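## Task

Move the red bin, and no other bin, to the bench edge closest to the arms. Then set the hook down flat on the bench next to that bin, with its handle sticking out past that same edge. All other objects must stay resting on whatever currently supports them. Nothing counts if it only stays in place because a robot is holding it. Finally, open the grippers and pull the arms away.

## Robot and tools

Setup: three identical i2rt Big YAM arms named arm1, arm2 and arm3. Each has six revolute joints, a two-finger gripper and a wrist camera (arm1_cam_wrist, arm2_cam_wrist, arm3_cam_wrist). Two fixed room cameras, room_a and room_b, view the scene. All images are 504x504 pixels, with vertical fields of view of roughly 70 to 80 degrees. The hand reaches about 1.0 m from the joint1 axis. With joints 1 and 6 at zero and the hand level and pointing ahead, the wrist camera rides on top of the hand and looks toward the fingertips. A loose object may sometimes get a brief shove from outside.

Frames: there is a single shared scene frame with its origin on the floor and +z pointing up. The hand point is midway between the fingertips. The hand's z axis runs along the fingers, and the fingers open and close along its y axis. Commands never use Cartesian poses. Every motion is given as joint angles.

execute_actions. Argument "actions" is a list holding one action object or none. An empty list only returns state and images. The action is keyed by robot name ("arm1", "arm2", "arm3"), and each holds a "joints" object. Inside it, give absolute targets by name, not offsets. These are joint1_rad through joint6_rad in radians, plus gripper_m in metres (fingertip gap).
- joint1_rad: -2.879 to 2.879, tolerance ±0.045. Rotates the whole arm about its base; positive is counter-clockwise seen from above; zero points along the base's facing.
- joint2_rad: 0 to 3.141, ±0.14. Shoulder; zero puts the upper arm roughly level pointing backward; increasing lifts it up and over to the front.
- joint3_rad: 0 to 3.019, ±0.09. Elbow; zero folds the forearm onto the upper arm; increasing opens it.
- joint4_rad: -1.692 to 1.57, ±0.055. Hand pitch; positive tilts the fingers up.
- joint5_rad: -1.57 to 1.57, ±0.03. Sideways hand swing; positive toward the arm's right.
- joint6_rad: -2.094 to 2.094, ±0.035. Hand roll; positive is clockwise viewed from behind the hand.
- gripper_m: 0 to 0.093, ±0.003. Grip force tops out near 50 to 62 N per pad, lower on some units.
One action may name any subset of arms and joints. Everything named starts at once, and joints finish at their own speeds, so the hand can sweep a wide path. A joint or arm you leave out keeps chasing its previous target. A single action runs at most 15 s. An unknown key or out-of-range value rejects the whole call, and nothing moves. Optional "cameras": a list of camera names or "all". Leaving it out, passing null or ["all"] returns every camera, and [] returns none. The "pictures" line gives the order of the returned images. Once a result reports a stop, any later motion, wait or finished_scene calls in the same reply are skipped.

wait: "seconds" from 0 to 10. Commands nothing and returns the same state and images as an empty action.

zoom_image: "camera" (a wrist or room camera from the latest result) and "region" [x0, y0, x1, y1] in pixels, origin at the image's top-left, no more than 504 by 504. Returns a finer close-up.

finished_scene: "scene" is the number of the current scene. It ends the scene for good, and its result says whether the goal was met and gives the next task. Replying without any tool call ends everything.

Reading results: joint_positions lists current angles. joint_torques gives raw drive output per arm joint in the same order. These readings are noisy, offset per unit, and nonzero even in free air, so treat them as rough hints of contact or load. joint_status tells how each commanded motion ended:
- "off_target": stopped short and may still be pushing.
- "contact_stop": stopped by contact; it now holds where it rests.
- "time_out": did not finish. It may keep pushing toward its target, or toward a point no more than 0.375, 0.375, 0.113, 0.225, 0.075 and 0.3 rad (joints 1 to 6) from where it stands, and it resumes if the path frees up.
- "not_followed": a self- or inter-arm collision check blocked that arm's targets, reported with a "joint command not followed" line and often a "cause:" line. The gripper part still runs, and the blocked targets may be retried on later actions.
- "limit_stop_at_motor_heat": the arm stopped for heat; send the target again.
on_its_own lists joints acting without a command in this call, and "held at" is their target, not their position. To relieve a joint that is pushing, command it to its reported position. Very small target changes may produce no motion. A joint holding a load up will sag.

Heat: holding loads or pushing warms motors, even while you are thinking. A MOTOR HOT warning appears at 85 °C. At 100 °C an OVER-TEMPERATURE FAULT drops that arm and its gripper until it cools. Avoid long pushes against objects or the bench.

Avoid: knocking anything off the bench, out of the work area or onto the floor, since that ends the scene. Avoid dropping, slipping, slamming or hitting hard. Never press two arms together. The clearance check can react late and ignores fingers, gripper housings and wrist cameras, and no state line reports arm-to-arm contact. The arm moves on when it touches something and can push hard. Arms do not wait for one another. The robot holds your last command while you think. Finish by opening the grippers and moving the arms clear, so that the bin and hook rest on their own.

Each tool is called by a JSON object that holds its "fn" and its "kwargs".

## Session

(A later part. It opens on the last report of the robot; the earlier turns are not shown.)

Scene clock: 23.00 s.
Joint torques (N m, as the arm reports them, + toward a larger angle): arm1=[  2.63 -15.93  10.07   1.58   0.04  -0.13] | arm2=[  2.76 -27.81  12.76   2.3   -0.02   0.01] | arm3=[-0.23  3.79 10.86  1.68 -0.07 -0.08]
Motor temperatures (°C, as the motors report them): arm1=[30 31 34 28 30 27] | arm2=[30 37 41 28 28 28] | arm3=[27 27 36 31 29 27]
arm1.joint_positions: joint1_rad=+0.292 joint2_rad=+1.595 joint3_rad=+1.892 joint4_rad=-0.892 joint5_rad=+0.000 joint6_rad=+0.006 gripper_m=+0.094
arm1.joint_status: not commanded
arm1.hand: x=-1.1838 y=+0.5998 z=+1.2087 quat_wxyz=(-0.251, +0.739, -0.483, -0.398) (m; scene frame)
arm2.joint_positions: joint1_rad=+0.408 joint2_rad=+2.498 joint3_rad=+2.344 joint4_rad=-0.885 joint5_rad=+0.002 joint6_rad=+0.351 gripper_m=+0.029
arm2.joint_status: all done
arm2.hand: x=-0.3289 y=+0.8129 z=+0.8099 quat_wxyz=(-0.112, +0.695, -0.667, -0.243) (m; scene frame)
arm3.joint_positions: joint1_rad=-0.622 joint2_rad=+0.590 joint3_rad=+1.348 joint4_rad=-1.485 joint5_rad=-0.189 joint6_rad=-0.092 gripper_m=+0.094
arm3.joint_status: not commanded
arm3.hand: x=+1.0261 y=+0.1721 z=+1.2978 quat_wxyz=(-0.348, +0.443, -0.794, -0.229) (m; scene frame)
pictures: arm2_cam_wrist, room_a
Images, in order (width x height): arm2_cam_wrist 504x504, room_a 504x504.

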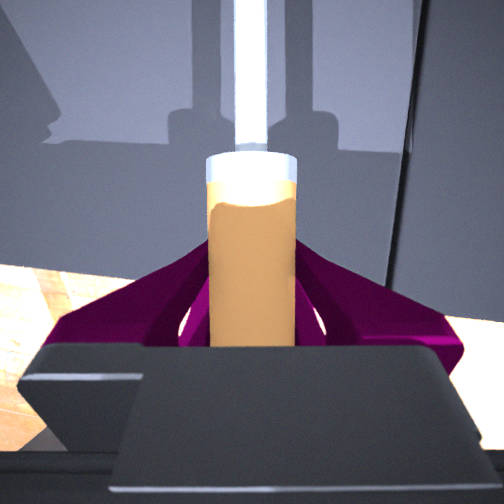

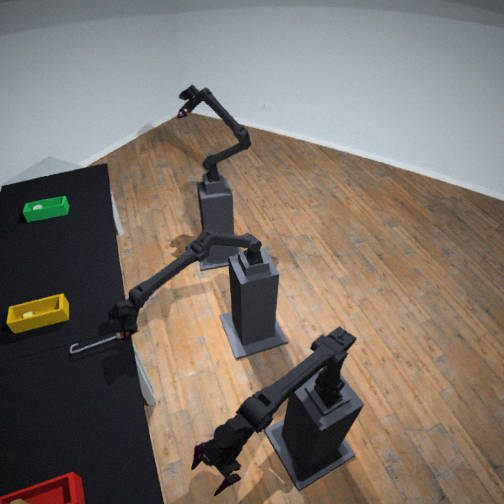

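Slightly lower, then release.

{"fn": "execute_actions", "kwargs": {"actions": [{"arm2":{"joints":{"joint4_rad":-0.95}}}], "cameras": []}}

{"fn": "execute_actions", "kwargs": {"actions": [{"arm2":{"joints":{"gripper_m":0.093}}}], "cameras": ["arm2_cam_wrist"]}}

{"fn": "execute_actions", "kwargs": {"actions": [{"arm2":{"joints":{"joint2_rad":2.0}}}], "cameras": ["arm2_cam_wrist","room_a"]}}

Scene clock: 24.07 s.
Joint torques (N m, as the arm reports them, + toward a larger angle): arm1=[  2.65 -15.91  10.06   1.56   0.05  -0.12] | arm2=[  2.84 -27.66  12.51   0.62  -0.01   0.1 ] | arm3=[ 0.04  4.14 10.86  1.6  -0.05 -0.07]
Motor temperatures (°C, as the motors report them): arm1=[30 31 34 28 30 27] | arm2=[30 37 42 28 28 28] | arm3=[27 27 36 31 29 27]
arm1.joint_positions: joint1_rad=+0.292 joint2_rad=+1.595 joint3_rad=+1.892 joint4_rad=-0.892 joint5_rad=+0.000 joint6_rad=+0.006 gripper_m=+0.094
arm1.joint_status: not commanded
arm1.hand: x=-1.1838 y=+0.5998 z=+1.2087 quat_wxyz=(-0.251, +0.739, -0.483, -0.398) (m; scene frame)
arm2.joint_positions: joint1_rad=+0.408 joint2_rad=+2.498 joint3_rad=+2.345 joint4_rad=-0.931 joint5_rad=+0.003 joint6_rad=+0.343 gripper_m=+0.029
arm2.joint_status: all done
arm2.hand: x=-0.3253 y=+0.8044 z=+0.8053 quat_wxyz=(-0.104, +0.702, -0.668, -0.223) (m; scene frame)
arm3.joint_positions: joint1_rad=-0.622 joint2_rad=+0.590 joint3_rad=+1.348 joint4_rad=-1.485 joint5_rad=-0.189 joint6_rad=-0.092 gripper_m=+0.094
arm3.joint_status: not commanded
arm3.hand: x=+1.0261 y=+0.1721 z=+1.2978 quat_wxyz=(-0.348, +0.443, -0.794, -0.229) (m; scene frame)
pictures: none
No camera images: the call's "cameras" was empty. Leave "cameras" out to get every camera's image.

Scene clock: 24.77 s.
Joint torques (N m, as the arm reports them, + toward a larger angle): arm1=[  2.64 -15.93  10.06   1.56   0.04  -0.12] | arm2=[  2.51 -27.48  12.16   0.85  -0.02   0.1 ] | arm3=[-0.01  3.26 10.85  1.72 -0.05 -0.07]
Motor temperatures (°C, as the motors report them): arm1=[30 31 34 28 30 27] | arm2=[30 38 42 28 28 28] | arm3=[27 27 36 31 29 27]
arm1.joint_positions: joint1_rad=+0.292 joint2_rad=+1.595 joint3_rad=+1.892 joint4_rad=-0.892 joint5_rad=+0.000 joint6_rad=+0.006 gripper_m=+0.094
arm1.joint_status: not commanded
arm1.hand: x=-1.1838 y=+0.5998 z=+1.2087 quat_wxyz=(-0.251, +0.739, -0.483, -0.398) (m; scene frame)
arm2.joint_positions: joint1_rad=+0.408 joint2_rad=+2.496 joint3_rad=+2.349 joint4_rad=-0.936 joint5_rad=+0.002 joint6_rad=+0.343 gripper_m=+0.093
arm2.joint_status: all done
arm2.hand: x=-0.3255 y=+0.8045 z=+0.8085 quat_wxyz=(-0.104, +0.702, -0.668, -0.223) (m; scene frame)
arm3.joint_positions: joint1_rad=-0.622 joint2_rad=+0.590 joint3_rad=+1.348 joint4_rad=-1.485 joint5_rad=-0.189 joint6_rad=-0.092 gripper_m=+0.094
arm3.joint_status: not commanded
arm3.hand: x=+1.0261 y=+0.1721 z=+1.2978 quat_wxyz=(-0.348, +0.443, -0.794, -0.229) (m; scene frame)
pictures: arm2_cam_wrist
Images, in order (width x height): arm2_cam_wrist 504x504.

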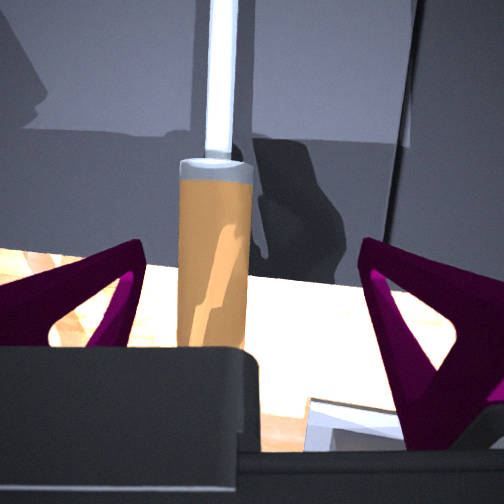

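Scene clock: 26.60 s.
Joint torques (N m, as the arm reports them, + toward a larger angle): arm1=[  2.64 -15.82  10.08   1.56   0.04  -0.12] | arm2=[  2.86 -21.81  10.     1.67  -0.01   0.07] | arm3=[ 0.18  3.65 10.75  1.64 -0.05 -0.07]
Motor temperatures (°C, as the motors report them): arm1=[30 31 34 28 30 27] | arm2=[30 38 42 28 28 28] | arm3=[27 27 36 31 29 27]
arm1.joint_positions: joint1_rad=+0.292 joint2_rad=+1.595 joint3_rad=+1.892 joint4_rad=-0.892 joint5_rad=+0.000 joint6_rad=+0.006 gripper_m=+0.094
arm1.joint_status: not commanded
arm1.hand: x=-1.1838 y=+0.5998 z=+1.2087 quat_wxyz=(-0.251, +0.739, -0.483, -0.398) (m; scene frame)
arm2.joint_positions: joint1_rad=+0.408 joint2_rad=+2.016 joint3_rad=+2.380 joint4_rad=-0.943 joint5_rad=+0.002 joint6_rad=+0.343 gripper_m=+0.093
arm2.joint_status: all done
arm2.hand: x=-0.3080 y=+0.7539 z=+1.2213 quat_wxyz=(-0.199, +0.636, -0.604, -0.437) (m; scene frame)
arm3.joint_positions: joint1_rad=-0.622 joint2_rad=+0.590 joint3_rad=+1.348 joint4_rad=-1.485 joint5_rad=-0.189 joint6_rad=-0.092 gripper_m=+0.094
arm3.joint_status: not commanded
arm3.hand: x=+1.0261 y=+0.1721 z=+1.2978 quat_wxyz=(-0.348, +0.443, -0.794, -0.229) (m; scene frame)
pictures: arm2_cam_wrist, room_a
Images, in order (width x height): arm2_cam_wrist 504x504, room_a 504x504.

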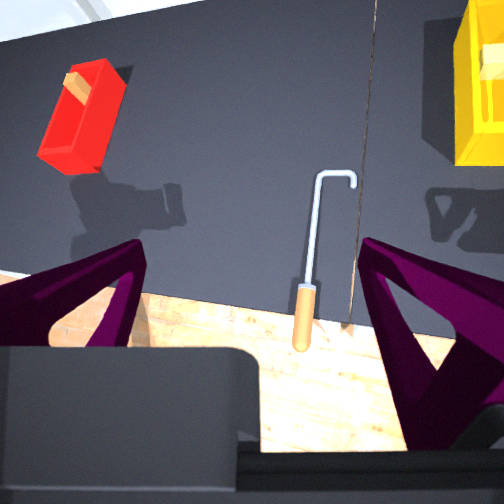

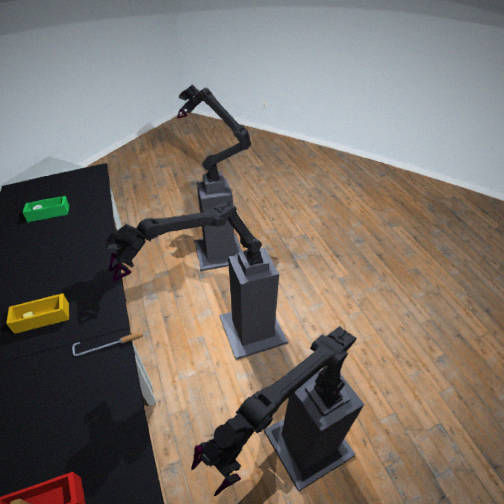

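{"fn": "execute_actions", "kwargs": {"actions": [{"arm2":{"joints":{"joint1_rad":-0.3,"joint2_rad":1.0,"joint3_rad":1.4}},"arm1":{"joints":{"joint1_rad":-0.3,"joint2_rad":2.3,"joint3_rad":2.76,"joint4_rad":-0.6,"joint5_rad":-0.3}}}], "cameras": []}}

{"fn": "execute_actions", "kwargs": {"actions": [{"arm1":{"joints":{"joint1_rad":-0.85,"joint2_rad":2.62}}}], "cameras": ["arm1_cam_wrist","room_a"]}}

Scene clock: 29.73 s.
Joint torques (N m, as the arm reports them, + toward a larger angle): arm1=[  1.8  -25.15  11.64   2.97  -0.09  -0.12] | arm2=[ 2.5  -6.08  9.21  1.64  0.    0.07] | arm3=[-0.26  3.82 10.96  1.68 -0.02 -0.07]
Motor temperatures (°C, as the motors report them): arm1=[30 32 35 28 30 27] | arm2=[30 38 41 28 28 28] | arm3=[27 27 36 31 29 27]
arm1.joint_positions: joint1_rad=-0.294 joint2_rad=+2.289 joint3_rad=+2.725 joint4_rad=-0.618 joint5_rad=-0.299 joint6_rad=+0.006 gripper_m=+0.094
arm1.joint_status: all done
arm1.hand: x=-0.8127 y=+0.8896 z=+1.2125 quat_wxyz=(-0.404, +0.561, -0.522, -0.500) (m; scene frame)
arm2.joint_positions: joint1_rad=-0.308 joint2_rad=+1.004 joint3_rad=+1.390 joint4_rad=-0.944 joint5_rad=+0.002 joint6_rad=+0.345 gripper_m=+0.093
arm2.joint_status: all done
arm2.hand: x=+0.1397 y=+0.4202 z=+1.2746 quat_wxyz=(-0.344, +0.379, -0.785, -0.350) (m; scene frame)
arm3.joint_positions: joint1_rad=-0.622 joint2_rad=+0.590 joint3_rad=+1.348 joint4_rad=-1.485 joint5_rad=-0.189 joint6_rad=-0.092 gripper_m=+0.094
arm3.joint_status: not commanded
arm3.hand: x=+1.0261 y=+0.1721 z=+1.2978 quat_wxyz=(-0.348, +0.443, -0.794, -0.229) (m; scene frame)
pictures: none
No camera images: the call's "cameras" was empty. Leave "cameras" out to get every camera's image.

Scene clock: 31.83 s.
Joint torques (N m, as the arm reports them, + toward a larger angle): arm1=[  0.45 -29.65  12.53   2.25  -0.08  -0.14] | arm2=[ 2.38 -6.21  9.21  1.72  0.    0.05] | arm3=[ 0.18  3.46 10.87  1.61 -0.04 -0.11]
Motor temperatures (°C, as the motors report them): arm1=[30 32 35 28 30 27] | arm2=[30 37 41 28 28 28] | arm3=[27 27 36 31 29 27]
arm1.joint_positions: joint1_rad=-0.844 joint2_rad=+2.610 joint3_rad=+2.722 joint4_rad=-0.607 joint5_rad=-0.300 joint6_rad=+0.006 gripper_m=+0.094
arm1.joint_status: all done
arm1.hand: x=-0.3144 y=+0.7582 z=+0.9126 quat_wxyz=(-0.403, +0.419, -0.744, -0.330) (m; scene frame)
arm2.joint_positions: joint1_rad=-0.308 joint2_rad=+1.004 joint3_rad=+1.390 joint4_rad=-0.944 joint5_rad=+0.002 joint6_rad=+0.345 gripper_m=+0.093
arm2.joint_status: not commanded
arm2.hand: x=+0.1397 y=+0.4202 z=+1.2746 quat_wxyz=(-0.344, +0.379, -0.785, -0.350) (m; scene frame)
arm3.joint_positions: joint1_rad=-0.622 joint2_rad=+0.590 joint3_rad=+1.348 joint4_rad=-1.485 joint5_rad=-0.189 joint6_rad=-0.092 gripper_m=+0.094
arm3.joint_status: not commanded
arm3.hand: x=+1.0261 y=+0.1721 z=+1.2978 quat_wxyz=(-0.348, +0.443, -0.794, -0.229) (m; scene frame)
pictures: arm1_cam_wrist, room_a
Images, in order (width x height): arm1_cam_wrist 504x504, room_a 504x504.

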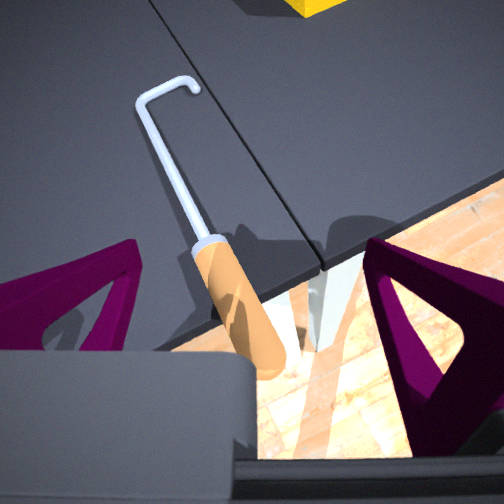

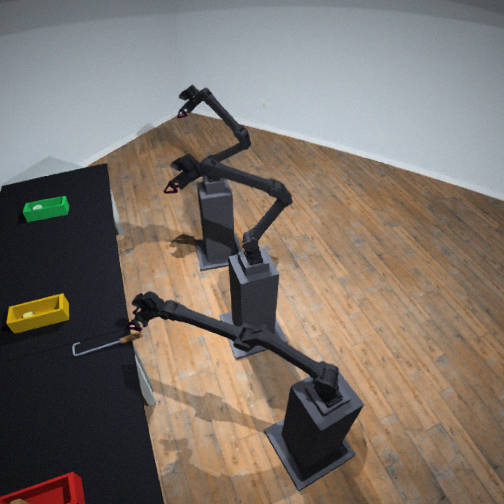

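{"fn": "execute_actions", "kwargs": {"actions": [{"arm1":{"joints":{"joint2_rad":2.68,"joint5_rad":-0.52,"joint6_rad":-0.3}}}], "cameras": ["arm1_cam_wrist","room_a"]}}

Scene clock: 33.37 s.
Joint torques (N m, as the arm reports them, + toward a larger angle): arm1=[  1.75 -28.96  12.6    2.07  -0.32  -0.2 ] | arm2=[ 2.46 -6.34  9.2   1.76 -0.01  0.05] | arm3=[ 0.24  3.15 10.9   1.71 -0.06 -0.11]
Motor temperatures (°C, as the motors report them): arm1=[30 33 35 28 30 27] | arm2=[30 36 41 28 28 28] | arm3=[27 27 36 31 29 27]
arm1.joint_positions: joint1_rad=-0.844 joint2_rad=+2.655 joint3_rad=+2.722 joint4_rad=-0.607 joint5_rad=-0.517 joint6_rad=-0.290 gripper_m=+0.094
arm1.joint_status: all done
arm1.hand: x=-0.3476 y=+0.7723 z=+0.8777 quat_wxyz=(-0.392, +0.561, -0.640, -0.349) (m; scene frame)
arm2.joint_positions: joint1_rad=-0.308 joint2_rad=+1.004 joint3_rad=+1.390 joint4_rad=-0.944 joint5_rad=+0.002 joint6_rad=+0.345 gripper_m=+0.093
arm2.joint_status: not commanded
arm2.hand: x=+0.1397 y=+0.4202 z=+1.2746 quat_wxyz=(-0.344, +0.379, -0.785, -0.350) (m; scene frame)
arm3.joint_positions: joint1_rad=-0.622 joint2_rad=+0.590 joint3_rad=+1.348 joint4_rad=-1.485 joint5_rad=-0.189 joint6_rad=-0.092 gripper_m=+0.094
arm3.joint_status: not commanded
arm3.hand: x=+1.0261 y=+0.1721 z=+1.2978 quat_wxyz=(-0.348, +0.443, -0.794, -0.229) (m; scene frame)
pictures: arm1_cam_wrist, room_a
Images, in order (width x height): arm1_cam_wrist 504x504, room_a 504x504.

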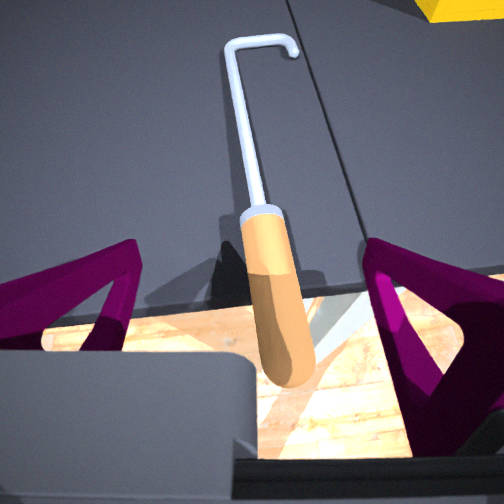

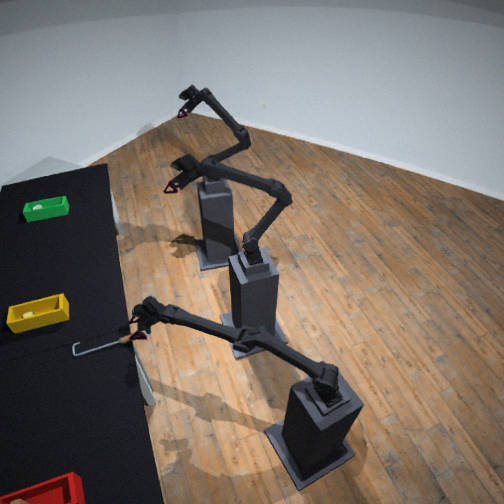

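{"fn": "execute_actions", "kwargs": {"actions": [{"arm1":{"joints":{"joint1_rad":-0.86,"joint2_rad":2.79,"joint4_rad":-0.5,"joint6_rad":-0.4}}}], "cameras": ["arm1_cam_wrist","room_a"]}}

Scene clock: 34.60 s.
Joint torques (N m, as the arm reports them, + toward a larger angle): arm1=[  0.74 -31.16  11.98   2.7   -0.34  -0.17] | arm2=[ 2.75 -6.17  9.14  1.61  0.    0.05] | arm3=[-0.41  3.87 10.86  1.65 -0.02 -0.06]
Motor temperatures (°C, as the motors report them): arm1=[30 33 36 28 30 27] | arm2=[30 36 41 28 27 28] | arm3=[27 27 36 31 29 27]
arm1.joint_positions: joint1_rad=-0.846 joint2_rad=+2.788 joint3_rad=+2.730 joint4_rad=-0.519 joint5_rad=-0.518 joint6_rad=-0.390 gripper_m=+0.094
arm1.joint_status: all done
arm1.hand: x=-0.3424 y=+0.7777 z=+0.7736 quat_wxyz=(-0.393, +0.594, -0.621, -0.328) (m; scene frame)
arm2.joint_positions: joint1_rad=-0.308 joint2_rad=+1.004 joint3_rad=+1.390 joint4_rad=-0.944 joint5_rad=+0.002 joint6_rad=+0.345 gripper_m=+0.093
arm2.joint_status: not commanded
arm2.hand: x=+0.1397 y=+0.4202 z=+1.2746 quat_wxyz=(-0.344, +0.379, -0.785, -0.350) (m; scene frame)
arm3.joint_positions: joint1_rad=-0.622 joint2_rad=+0.590 joint3_rad=+1.348 joint4_rad=-1.485 joint5_rad=-0.189 joint6_rad=-0.092 gripper_m=+0.094
arm3.joint_status: not commanded
arm3.hand: x=+1.0261 y=+0.1721 z=+1.2978 quat_wxyz=(-0.348, +0.443, -0.794, -0.229) (m; scene frame)
pictures: arm1_cam_wrist, room_a
Images, in order (width x height): arm1_cam_wrist 504x504, room_a 504x504.

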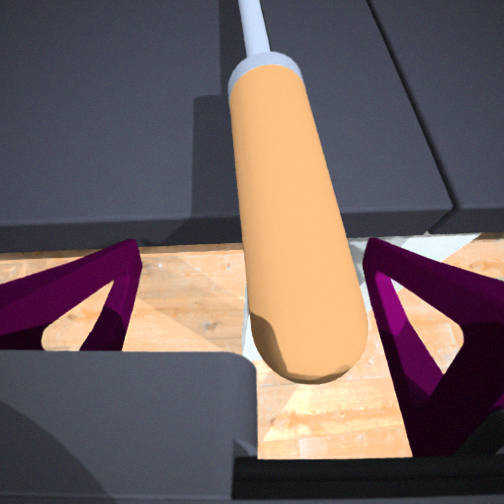

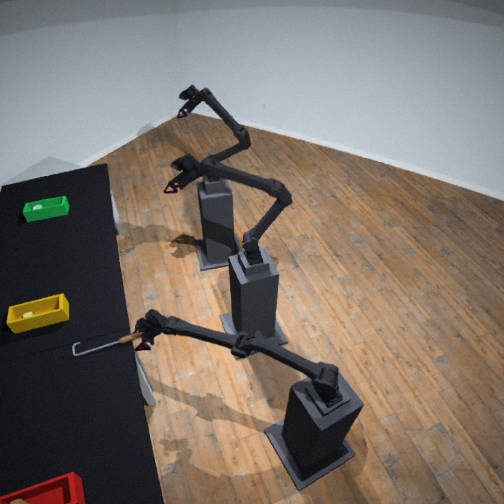

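{"fn": "execute_actions", "kwargs": {"actions": [{"arm1":{"joints":{"joint1_rad":-0.89,"joint3_rad":2.8,"joint4_rad":-0.42}}}], "cameras": ["arm1_cam_wrist"]}}

Scene clock: 35.60 s.
Joint torques (N m, as the arm reports them, + toward a larger angle): arm1=[  2.21 -31.42  12.99   2.65  -0.26  -0.15] | arm2=[ 2.66 -5.87  9.14  1.69 -0.03  0.08] | arm3=[-0.36  3.58 10.88  1.85  0.   -0.07]
Motor temperatures (°C, as the motors report them): arm1=[30 33 36 28 30 27] | arm2=[30 36 40 28 27 28] | arm3=[27 27 37 31 29 27]
arm1.joint_positions: joint1_rad=-0.888 joint2_rad=+2.788 joint3_rad=+2.756 joint4_rad=-0.439 joint5_rad=-0.518 joint6_rad=-0.390 gripper_m=+0.094
arm1.joint_status: all done
arm1.hand: x=-0.3008 y=+0.7615 z=+0.8032 quat_wxyz=(-0.445, +0.576, -0.606, -0.322) (m; scene frame)
arm2.joint_positions: joint1_rad=-0.308 joint2_rad=+1.004 joint3_rad=+1.390 joint4_rad=-0.944 joint5_rad=+0.002 joint6_rad=+0.345 gripper_m=+0.093
arm2.joint_status: not commanded
arm2.hand: x=+0.1397 y=+0.4202 z=+1.2746 quat_wxyz=(-0.344, +0.379, -0.785, -0.350) (m; scene frame)
arm3.joint_positions: joint1_rad=-0.622 joint2_rad=+0.590 joint3_rad=+1.348 joint4_rad=-1.485 joint5_rad=-0.189 joint6_rad=-0.092 gripper_m=+0.094
arm3.joint_status: not commanded
arm3.hand: x=+1.0261 y=+0.1721 z=+1.2978 quat_wxyz=(-0.348, +0.443, -0.794, -0.229) (m; scene frame)
pictures: arm1_cam_wrist
Images, in order (width x height): arm1_cam_wrist 504x504.

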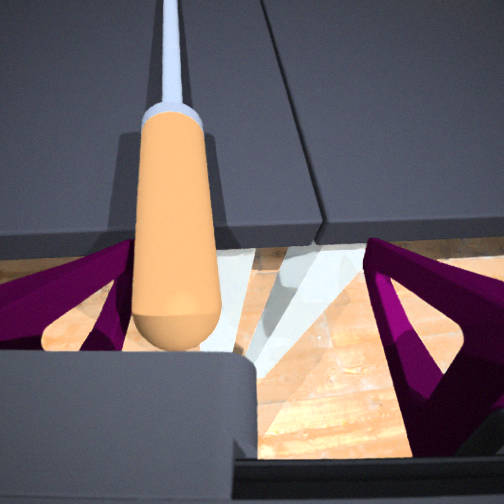

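{"fn": "execute_actions", "kwargs": {"actions": [{"arm1":{"joints":{"joint1_rad":-0.82,"joint5_rad":-0.48}}}], "cameras": ["arm1_cam_wrist"]}}

Scene clock: 36.73 s.
Joint torques (N m, as the arm reports them, + toward a larger angle): arm1=[  1.11 -31.35  13.04   2.74  -0.08  -0.15] | arm2=[ 2.02 -5.73  9.15  1.72 -0.03  0.08] | arm3=[-0.47  3.43 10.81  1.65 -0.03 -0.07]
Motor temperatures (°C, as the motors report them): arm1=[30 33 36 28 30 27] | arm2=[30 35 40 28 27 28] | arm3=[27 27 37 31 29 27]
arm1.joint_positions: joint1_rad=-0.812 joint2_rad=+2.788 joint3_rad=+2.756 joint4_rad=-0.439 joint5_rad=-0.482 joint6_rad=-0.391 gripper_m=+0.094
arm1.joint_status: all done
arm1.hand: x=-0.3551 y=+0.8043 z=+0.8023 quat_wxyz=(-0.438, +0.593, -0.592, -0.325) (m; scene frame)
arm2.joint_positions: joint1_rad=-0.308 joint2_rad=+1.004 joint3_rad=+1.390 joint4_rad=-0.944 joint5_rad=+0.002 joint6_rad=+0.345 gripper_m=+0.093
arm2.joint_status: not commanded
arm2.hand: x=+0.1397 y=+0.4202 z=+1.2746 quat_wxyz=(-0.344, +0.379, -0.785, -0.350) (m; scene frame)
arm3.joint_positions: joint1_rad=-0.622 joint2_rad=+0.590 joint3_rad=+1.348 joint4_rad=-1.485 joint5_rad=-0.189 joint6_rad=-0.092 gripper_m=+0.094
arm3.joint_status: not commanded
arm3.hand: x=+1.0261 y=+0.1721 z=+1.2978 quat_wxyz=(-0.348, +0.443, -0.794, -0.229) (m; scene frame)
pictures: arm1_cam_wrist
Images, in order (width x height): arm1_cam_wrist 504x504.

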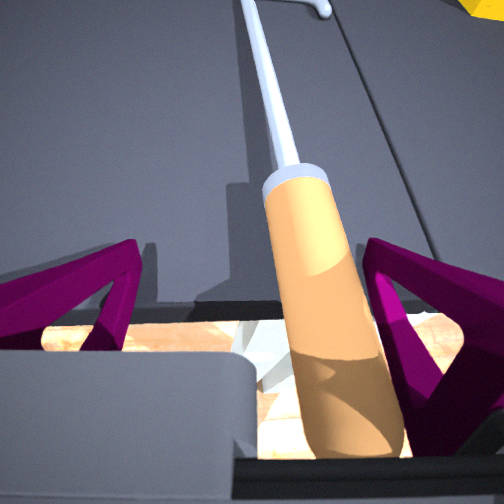

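Between the fingers; tips need to drop a touch, then close.

{"fn": "execute_actions", "kwargs": {"actions": [{"arm1":{"joints":{"joint1_rad":-0.84,"joint4_rad":-0.52}}}], "cameras": []}}

{"fn": "execute_actions", "kwargs": {"actions": [{"arm1":{"joints":{"gripper_m":0}}}], "cameras": ["arm1_cam_wrist","room_a"]}}

Scene clock: 37.70 s.
Joint torques (N m, as the arm reports them, + toward a larger angle): arm1=[  0.93 -31.02  12.56   0.92   0.    -0.17] | arm2=[ 2.46 -5.88  9.21  1.73 -0.01  0.1 ] | arm3=[ 0.24  3.66 10.94  1.69 -0.02 -0.07]
Motor temperatures (°C, as the motors report them): arm1=[30 34 36 28 30 27] | arm2=[30 35 40 28 27 28] | arm3=[27 27 37 31 29 27]
arm1.joint_positions: joint1_rad=-0.826 joint2_rad=+2.785 joint3_rad=+2.762 joint4_rad=-0.498 joint5_rad=-0.484 joint6_rad=-0.389 gripper_m=+0.094
arm1.joint_status: all done
arm1.hand: x=-0.3481 y=+0.7928 z=+0.7970 quat_wxyz=(-0.419, +0.592, -0.609, -0.321) (m; scene frame)
arm2.joint_positions: joint1_rad=-0.308 joint2_rad=+1.004 joint3_rad=+1.390 joint4_rad=-0.944 joint5_rad=+0.002 joint6_rad=+0.345 gripper_m=+0.093
arm2.joint_status: not commanded
arm2.hand: x=+0.1397 y=+0.4202 z=+1.2746 quat_wxyz=(-0.344, +0.379, -0.785, -0.350) (m; scene frame)
arm3.joint_positions: joint1_rad=-0.622 joint2_rad=+0.590 joint3_rad=+1.348 joint4_rad=-1.485 joint5_rad=-0.189 joint6_rad=-0.092 gripper_m=+0.094
arm3.joint_status: not commanded
arm3.hand: x=+1.0261 y=+0.1721 z=+1.2978 quat_wxyz=(-0.348, +0.443, -0.794, -0.229) (m; scene frame)
pictures: none
No camera images: the call's "cameras" was empty. Leave "cameras" out to get every camera's image.

Scene clock: 38.43 s.
Joint torques (N m, as the arm reports them, + toward a larger angle): arm1=[  0.97 -31.16  12.51   1.19  -0.11  -0.12] | arm2=[ 2.46 -6.29  9.18  1.64 -0.03  0.05] | arm3=[-0.28  3.56 10.91  1.71 -0.01 -0.08]
Motor temperatures (°C, as the motors report them): arm1=[30 34 36 28 30 27] | arm2=[30 35 40 28 27 28] | arm3=[27 27 37 31 29 27]
arm1.joint_positions: joint1_rad=-0.828 joint2_rad=+2.785 joint3_rad=+2.762 joint4_rad=-0.505 joint5_rad=-0.482 joint6_rad=-0.394 gripper_m=+0.030
arm1.joint_status: gripper_m off_target (ended at +0.030, target +0.000)
arm1.hand: x=-0.3465 y=+0.7907 z=+0.7955 quat_wxyz=(-0.418, +0.593, -0.610, -0.318) (m; scene frame)
arm2.joint_positions: joint1_rad=-0.308 joint2_rad=+1.004 joint3_rad=+1.390 joint4_rad=-0.944 joint5_rad=+0.002 joint6_rad=+0.345 gripper_m=+0.093
arm2.joint_status: not commanded
arm2.hand: x=+0.1397 y=+0.4202 z=+1.2746 quat_wxyz=(-0.344, +0.379, -0.785, -0.350) (m; scene frame)
arm3.joint_positions: joint1_rad=-0.622 joint2_rad=+0.590 joint3_rad=+1.348 joint4_rad=-1.485 joint5_rad=-0.189 joint6_rad=-0.092 gripper_m=+0.094
arm3.joint_status: not commanded
arm3.hand: x=+1.0261 y=+0.1721 z=+1.2978 quat_wxyz=(-0.348, +0.443, -0.794, -0.229) (m; scene frame)
pictures: arm1_cam_wrist, room_a
Images, in order (width x height): arm1_cam_wrist 504x504, room_a 504x504.

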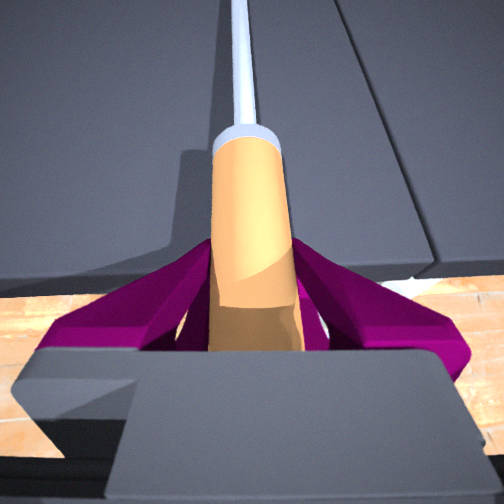

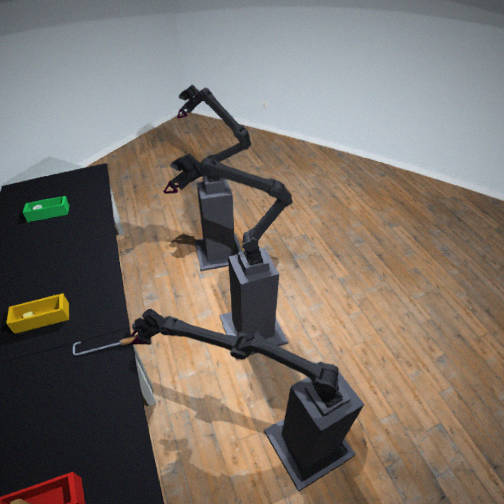

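{"fn": "execute_actions", "kwargs": {"actions": [{"arm1":{"joints":{"joint2_rad":2.3,"joint3_rad":2.6}}}], "cameras": []}}

{"fn": "execute_actions", "kwargs": {"actions": [{"arm1":{"joints":{"joint1_rad":-0.05,"joint2_rad":2.2,"joint3_rad":2.55,"joint4_rad":-1.1,"joint5_rad":0,"joint6_rad":0}}}], "cameras": ["arm1_cam_wrist","room_a","room_b"]}}

Scene clock: 40.97 s.
Joint torques (N m, as the arm reports them, + toward a larger angle): arm1=[  1.94 -30.46  12.49   2.56  -0.17  -0.06] | arm2=[ 2.46 -5.85  9.16  1.64 -0.01  0.06] | arm3=[ 0.22  3.65 10.94  1.56  0.   -0.06]
Motor temperatures (°C, as the motors report them): arm1=[30 34 37 28 30 27] | arm2=[30 34 40 28 27 28] | arm3=[27 27 37 31 29 27]
arm1.joint_positions: joint1_rad=-0.831 joint2_rad=+2.330 joint3_rad=+2.563 joint4_rad=-0.534 joint5_rad=-0.478 joint6_rad=-0.396 gripper_m=+0.030
arm1.joint_status: all done
arm1.hand: x=-0.3781 y=+0.7449 z=+1.0986 quat_wxyz=(-0.512, +0.575, -0.550, -0.323) (m; scene frame)
arm2.joint_positions: joint1_rad=-0.308 joint2_rad=+1.004 joint3_rad=+1.390 joint4_rad=-0.944 joint5_rad=+0.002 joint6_rad=+0.345 gripper_m=+0.093
arm2.joint_status: not commanded
arm2.hand: x=+0.1397 y=+0.4202 z=+1.2746 quat_wxyz=(-0.344, +0.379, -0.785, -0.350) (m; scene frame)
arm3.joint_positions: joint1_rad=-0.622 joint2_rad=+0.590 joint3_rad=+1.348 joint4_rad=-1.485 joint5_rad=-0.189 joint6_rad=-0.092 gripper_m=+0.094
arm3.joint_status: not commanded
arm3.hand: x=+1.0261 y=+0.1721 z=+1.2978 quat_wxyz=(-0.348, +0.443, -0.794, -0.229) (m; scene frame)
pictures: none
No camera images: the call's "cameras" was empty. Leave "cameras" out to get every camera's image.

Scene clock: 42.87 s.
Joint torques (N m, as the arm reports them, + toward a larger angle): arm1=[  2.72 -25.88  11.65   0.75  -0.11   0.06] | arm2=[ 2.53 -5.8   9.11  1.71  0.    0.06] | arm3=[-0.65  3.19 10.89  1.61 -0.02 -0.1 ]
Motor temperatures (°C, as the motors report them): arm1=[30 34 37 28 30 27] | arm2=[30 34 40 28 27 28] | arm3=[27 27 37 31 29 27]
arm1.joint_positions: joint1_rad=-0.061 joint2_rad=+2.199 joint3_rad=+2.518 joint4_rad=-1.077 joint5_rad=+0.003 joint6_rad=-0.012 gripper_m=+0.030
arm1.joint_status: all done
arm1.hand: x=-0.9686 y=+0.8292 z=+1.0728 quat_wxyz=(-0.269, +0.674, -0.624, -0.289) (m; scene frame)
arm2.joint_positions: joint1_rad=-0.308 joint2_rad=+1.004 joint3_rad=+1.390 joint4_rad=-0.944 joint5_rad=+0.002 joint6_rad=+0.345 gripper_m=+0.093
arm2.joint_status: not commanded
arm2.hand: x=+0.1397 y=+0.4202 z=+1.2746 quat_wxyz=(-0.344, +0.379, -0.785, -0.350) (m; scene frame)
arm3.joint_positions: joint1_rad=-0.622 joint2_rad=+0.590 joint3_rad=+1.348 joint4_rad=-1.485 joint5_rad=-0.189 joint6_rad=-0.092 gripper_m=+0.094
arm3.joint_status: not commanded
arm3.hand: x=+1.0261 y=+0.1721 z=+1.2978 quat_wxyz=(-0.348, +0.443, -0.794, -0.229) (m; scene frame)
pictures: arm1_cam_wrist, room_a, room_b
Images, in order (width x height): arm1_cam_wrist 504x504, room_a 504x504, room_b 504x504.

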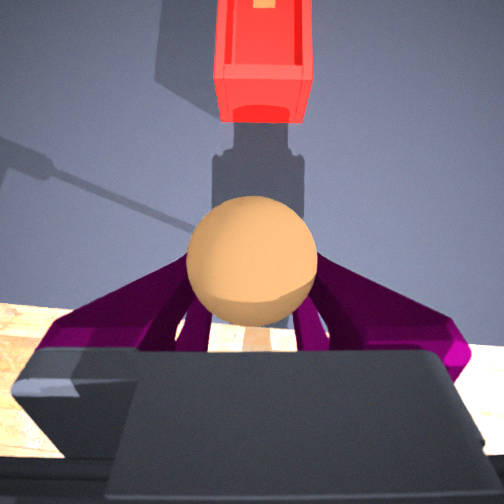

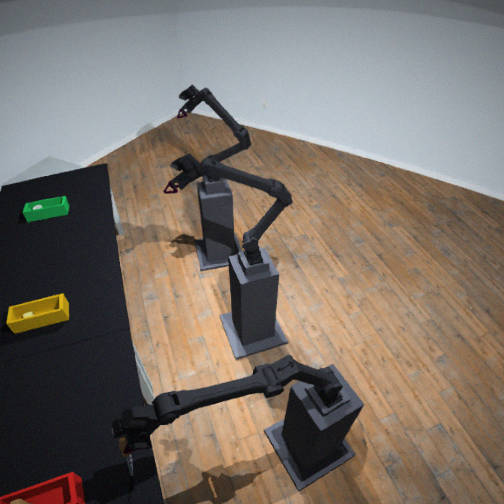

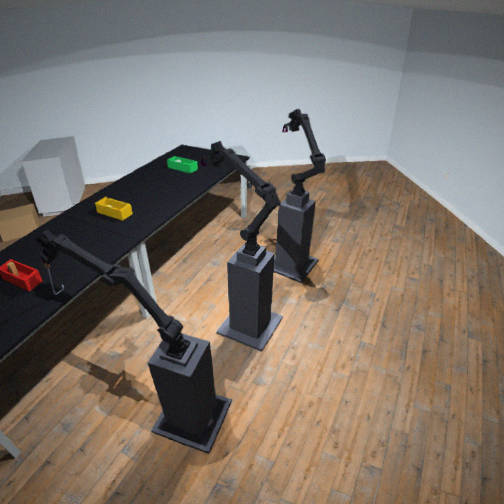

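{"fn": "execute_actions", "kwargs": {"actions": [{"arm1":{"joints":{"joint4_rad":-0.5}}}], "cameras": ["arm1_cam_wrist","room_a","room_b"]}}

Scene clock: 44.37 s.
Joint torques (N m, as the arm reports them, + toward a larger angle): arm1=[  2.82 -28.51  12.03   4.4   -0.09   0.03] | arm2=[ 2.35 -6.01  9.17  1.7  -0.01  0.06] | arm3=[-0.12  3.44 10.92  1.75  0.   -0.02]
Motor temperatures (°C, as the motors report them): arm1=[30 34 37 28 30 27] | arm2=[30 34 40 28 27 28] | arm3=[27 27 37 31 29 27]
arm1.joint_positions: joint1_rad=-0.061 joint2_rad=+2.219 joint3_rad=+2.518 joint4_rad=-0.554 joint5_rad=+0.002 joint6_rad=-0.007 gripper_m=+0.030
arm1.joint_status: all done
arm1.hand: x=-0.9725 y=+0.8962 z=+1.1664 quat_wxyz=(-0.417, +0.578, -0.540, -0.447) (m; scene frame)
arm2.joint_positions: joint1_rad=-0.308 joint2_rad=+1.004 joint3_rad=+1.390 joint4_rad=-0.944 joint5_rad=+0.002 joint6_rad=+0.345 gripper_m=+0.093
arm2.joint_status: not commanded
arm2.hand: x=+0.1397 y=+0.4202 z=+1.2746 quat_wxyz=(-0.344, +0.379, -0.785, -0.350) (m; scene frame)
arm3.joint_positions: joint1_rad=-0.622 joint2_rad=+0.590 joint3_rad=+1.348 joint4_rad=-1.485 joint5_rad=-0.189 joint6_rad=-0.092 gripper_m=+0.094
arm3.joint_status: not commanded
arm3.hand: x=+1.0261 y=+0.1721 z=+1.2978 quat_wxyz=(-0.348, +0.443, -0.794, -0.229) (m; scene frame)
pictures: arm1_cam_wrist, room_a, room_b
Images, in order (width x height): arm1_cam_wrist 504x504, room_a 504x504, room_b 504x504.

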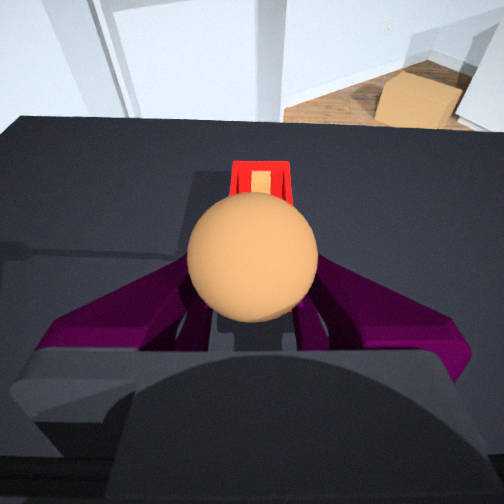

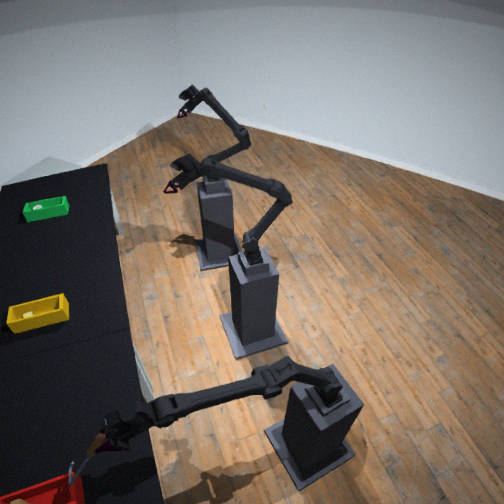

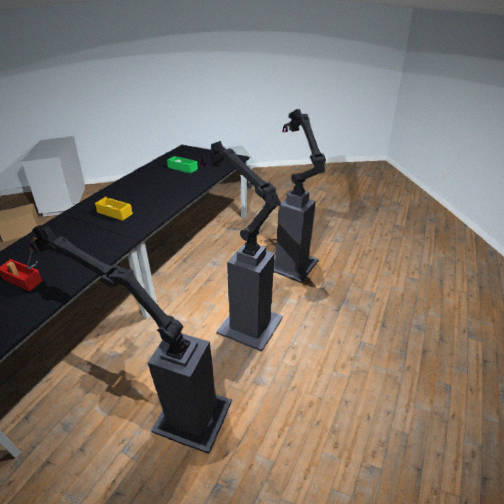

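{"fn": "execute_actions", "kwargs": {"actions": [{"arm1":{"joints":{"joint2_rad":2.35}}}], "cameras": ["room_a","room_b"]}}

{"fn": "zoom_image", "kwargs": {"camera": "room_b", "region": [0, 200, 120, 320]}}

{"fn": "zoom_image", "kwargs": {"camera": "room_a", "region": [0, 384, 160, 504]}}

Scene clock: 45.47 s.
Joint torques (N m, as the arm reports them, + toward a larger angle): arm1=[  2.97 -24.53  12.12   2.12  -0.33   0.18] | arm2=[ 2.67 -6.51  9.17  1.62 -0.04  0.06] | arm3=[ 0.05  3.75 10.79  1.57  0.01 -0.06]
Motor temperatures (°C, as the motors report them): arm1=[30 34 37 28 30 27] | arm2=[30 34 40 28 27 28] | arm3=[27 27 37 31 29 27]
arm1.joint_positions: joint1_rad=-0.060 joint2_rad=+2.311 joint3_rad=+2.519 joint4_rad=-0.501 joint5_rad=+0.007 joint6_rad=-0.020 gripper_m=+0.030
arm1.joint_status: all done
arm1.hand: x=-0.9755 y=+0.9248 z=+1.0975 quat_wxyz=(-0.410, +0.590, -0.545, -0.433) (m; scene frame)
arm2.joint_positions: joint1_rad=-0.308 joint2_rad=+1.004 joint3_rad=+1.390 joint4_rad=-0.944 joint5_rad=+0.002 joint6_rad=+0.345 gripper_m=+0.093
arm2.joint_status: not commanded
arm2.hand: x=+0.1397 y=+0.4202 z=+1.2746 quat_wxyz=(-0.344, +0.379, -0.785, -0.350) (m; scene frame)
arm3.joint_positions: joint1_rad=-0.622 joint2_rad=+0.590 joint3_rad=+1.348 joint4_rad=-1.485 joint5_rad=-0.189 joint6_rad=-0.092 gripper_m=+0.094
arm3.joint_status: not commanded
arm3.hand: x=+1.0261 y=+0.1721 z=+1.2978 quat_wxyz=(-0.348, +0.443, -0.794, -0.229) (m; scene frame)
pictures: room_a, room_b
Images, in order (width x height): room_a 504x504, room_b 504x504.

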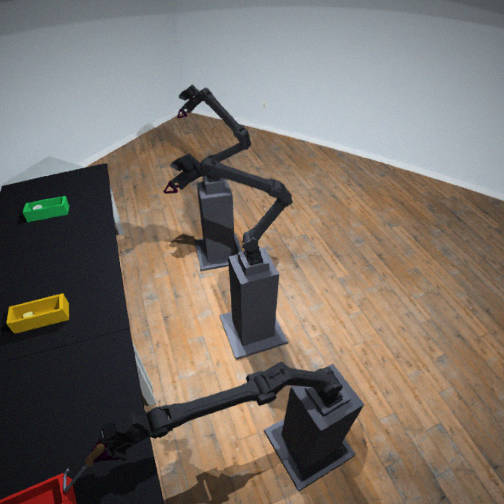

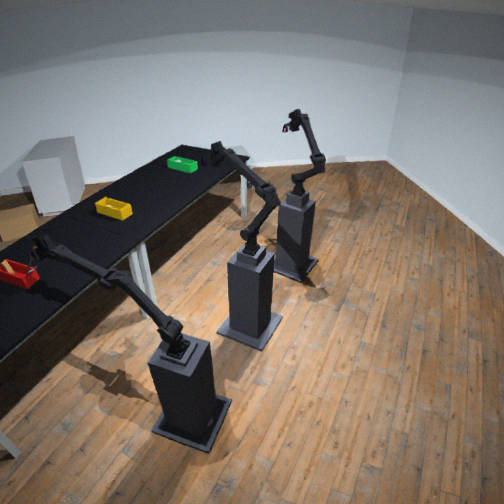

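Region (0, 200, 120, 320) of room_b's 504x504 image, scaled by 4.200, with more detail than that image has.

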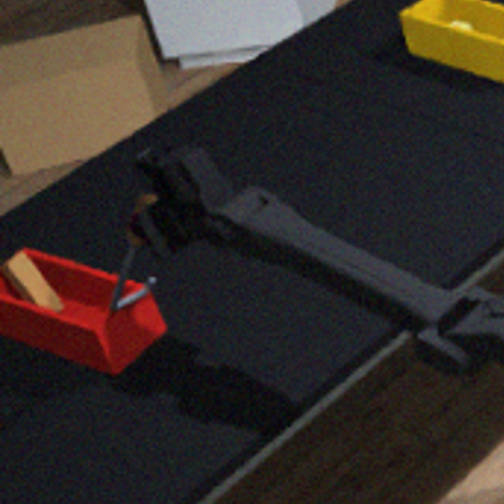

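Region (0, 384, 160, 504) of room_a's 504x504 image, scaled by 3.150, with more detail than that image has; it fills the top 378 rows of this view, and the rest is white.

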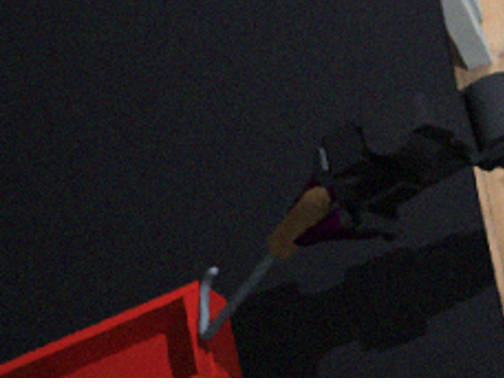

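{"fn": "execute_actions", "kwargs": {"actions": [{"arm1":{"joints":{"joint2_rad":2.15}}}], "cameras": []}}

{"fn": "execute_actions", "kwargs": {"actions": [{"arm1":{"joints":{"joint1_rad":0.0,"joint4_rad":-0.75}}}], "cameras": ["arm1_cam_wrist","room_a","room_b"]}}

{"fn": "zoom_image", "kwargs": {"camera": "room_a", "region": [0, 384, 160, 504]}}

Scene clock: 46.97 s.
Joint torques (N m, as the arm reports them, + toward a larger angle): arm1=[  2.81 -28.54  12.66   2.92  -0.07   0.02] | arm2=[ 2.52 -6.11  9.18  1.65 -0.02  0.05] | arm3=[-0.04  3.22 10.81  1.72 -0.03 -0.08]
Motor temperatures (°C, as the motors report them): arm1=[30 35 38 28 30 27] | arm2=[30 33 40 28 27 28] | arm3=[27 27 37 31 29 27]
arm1.joint_positions: joint1_rad=-0.060 joint2_rad=+2.177 joint3_rad=+2.506 joint4_rad=-0.518 joint5_rad=+0.002 joint6_rad=-0.007 gripper_m=+0.030
arm1.joint_status: all done
arm1.hand: x=-0.9724 y=+0.8848 z=+1.2052 quat_wxyz=(-0.434, +0.563, -0.526, -0.466) (m; scene frame)
arm2.joint_positions: joint1_rad=-0.308 joint2_rad=+1.004 joint3_rad=+1.390 joint4_rad=-0.944 joint5_rad=+0.002 joint6_rad=+0.345 gripper_m=+0.093
arm2.joint_status: not commanded
arm2.hand: x=+0.1397 y=+0.4202 z=+1.2746 quat_wxyz=(-0.344, +0.379, -0.785, -0.350) (m; scene frame)
arm3.joint_positions: joint1_rad=-0.622 joint2_rad=+0.590 joint3_rad=+1.348 joint4_rad=-1.485 joint5_rad=-0.189 joint6_rad=-0.092 gripper_m=+0.094
arm3.joint_status: not commanded
arm3.hand: x=+1.0261 y=+0.1721 z=+1.2978 quat_wxyz=(-0.348, +0.443, -0.794, -0.229) (m; scene frame)
pictures: none
No camera images: the call's "cameras" was empty. Leave "cameras" out to get every camera's image.

Scene clock: 47.93 s.
Joint torques (N m, as the arm reports them, + toward a larger angle): arm1=[  1.28 -28.73  12.77   2.35   0.05   0.  ] | arm2=[ 2.38 -5.94  9.26  1.62  0.    0.05] | arm3=[ 0.31  3.48 10.97  1.51  0.   -0.05]
Motor temperatures (°C, as the motors report them): arm1=[30 35 38 28 30 27] | arm2=[30 33 40 28 27 28] | arm3=[27 27 37 31 29 27]
arm1.joint_positions: joint1_rad=+0.005 joint2_rad=+2.177 joint3_rad=+2.506 joint4_rad=-0.758 joint5_rad=-0.001 joint6_rad=-0.005 gripper_m=+0.030
arm1.joint_status: all done
arm1.hand: x=-1.0289 y=+0.8609 z=+1.1496 quat_wxyz=(-0.353, +0.634, -0.553, -0.409) (m; scene frame)
arm2.joint_positions: joint1_rad=-0.308 joint2_rad=+1.004 joint3_rad=+1.390 joint4_rad=-0.944 joint5_rad=+0.002 joint6_rad=+0.345 gripper_m=+0.093
arm2.joint_status: not commanded
arm2.hand: x=+0.1397 y=+0.4202 z=+1.2746 quat_wxyz=(-0.344, +0.379, -0.785, -0.350) (m; scene frame)
arm3.joint_positions: joint1_rad=-0.622 joint2_rad=+0.590 joint3_rad=+1.348 joint4_rad=-1.485 joint5_rad=-0.189 joint6_rad=-0.092 gripper_m=+0.094
arm3.joint_status: not commanded
arm3.hand: x=+1.0261 y=+0.1721 z=+1.2978 quat_wxyz=(-0.348, +0.443, -0.794, -0.229) (m; scene frame)
pictures: arm1_cam_wrist, room_a, room_b
Images, in order (width x height): arm1_cam_wrist 504x504, room_a 504x504, room_b 504x504.

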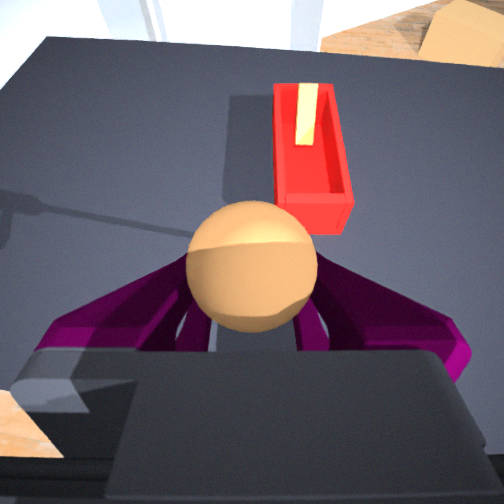

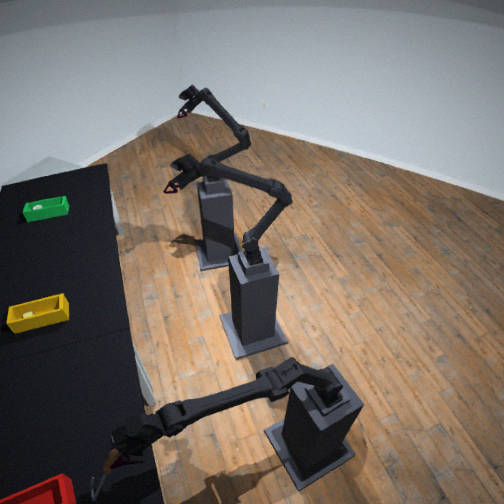

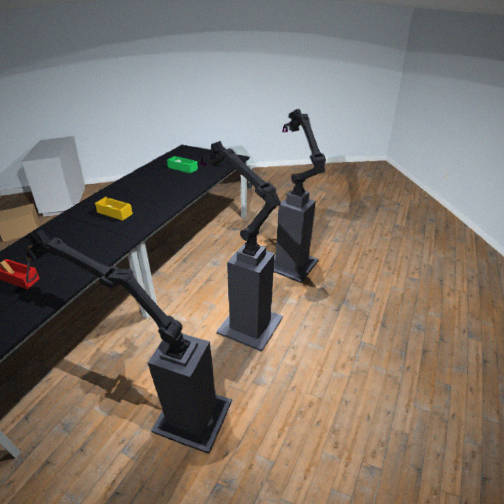

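Region (0, 384, 160, 504) of room_a's 504x504 image, scaled by 3.150, with more detail than that image has; it fills the top 378 rows of this view, and the rest is white.

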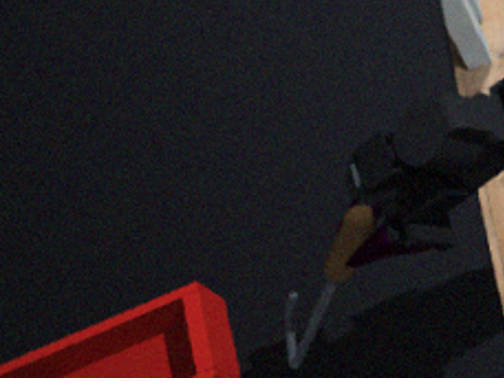

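{"fn": "execute_actions", "kwargs": {"actions": [{"arm1":{"joints":{"joint1_rad":-0.04,"joint4_rad":-0.45}}}], "cameras": ["arm1_cam_wrist"]}}

{"fn": "execute_actions", "kwargs": {"actions": [{"arm1":{"joints":{"joint2_rad":2.31}}}], "cameras": ["arm1_cam_wrist","room_a","room_b"]}}

{"fn": "zoom_image", "kwargs": {"camera": "room_a", "region": [0, 384, 160, 504]}}

{"fn": "zoom_image", "kwargs": {"camera": "room_b", "region": [0, 200, 120, 320]}}

Scene clock: 50.57 s.
Joint torques (N m, as the arm reports them, + toward a larger angle): arm1=[  2.12 -28.57  12.76   4.48   0.04  -0.01] | arm2=[ 2.39 -6.05  9.13  1.72 -0.01  0.06] | arm3=[ 0.03  3.84 10.89  1.56 -0.02 -0.07]
Motor temperatures (°C, as the motors report them): arm1=[30 35 38 28 30 27] | arm2=[30 33 40 28 27 28] | arm3=[27 27 37 31 29 27]
arm1.joint_positions: joint1_rad=-0.039 joint2_rad=+2.177 joint3_rad=+2.506 joint4_rad=-0.505 joint5_rad=+0.000 joint6_rad=-0.005 gripper_m=+0.030
arm1.joint_status: joint4_rad time_out (moved +0.253 of +0.308); the others done
arm1.on_its_own: joint4_rad reads -0.505 and still pushes toward -0.450 since a time_out
arm1.hand: x=-0.9917 y=+0.8840 z=+1.2081 quat_wxyz=(-0.431, +0.566, -0.518, -0.476) (m; scene frame)
arm2.joint_positions: joint1_rad=-0.308 joint2_rad=+1.004 joint3_rad=+1.390 joint4_rad=-0.944 joint5_rad=+0.002 joint6_rad=+0.345 gripper_m=+0.093
arm2.joint_status: not commanded
arm2.hand: x=+0.1397 y=+0.4202 z=+1.2746 quat_wxyz=(-0.344, +0.379, -0.785, -0.350) (m; scene frame)
arm3.joint_positions: joint1_rad=-0.622 joint2_rad=+0.590 joint3_rad=+1.348 joint4_rad=-1.485 joint5_rad=-0.189 joint6_rad=-0.092 gripper_m=+0.094
arm3.joint_status: not commanded
arm3.hand: x=+1.0261 y=+0.1721 z=+1.2978 quat_wxyz=(-0.348, +0.443, -0.794, -0.229) (m; scene frame)
pictures: arm1_cam_wrist
Images, in order (width x height): arm1_cam_wrist 504x504.

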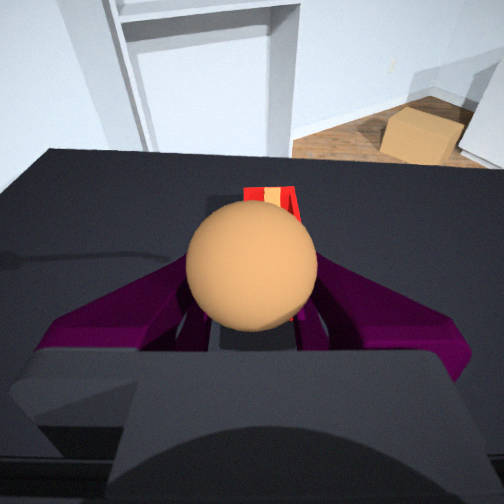

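not run: a stop came earlier in this reply.

This scene's latest camera images include none from room_a. They are from: arm1_cam_wrist. Call execute_actions without "cameras", or with room_a in "cameras", to get its image.

This scene's latest camera images include none from room_b. They are from: arm1_cam_wrist. Call execute_actions without "cameras", or with room_b in "cameras", to get its image.


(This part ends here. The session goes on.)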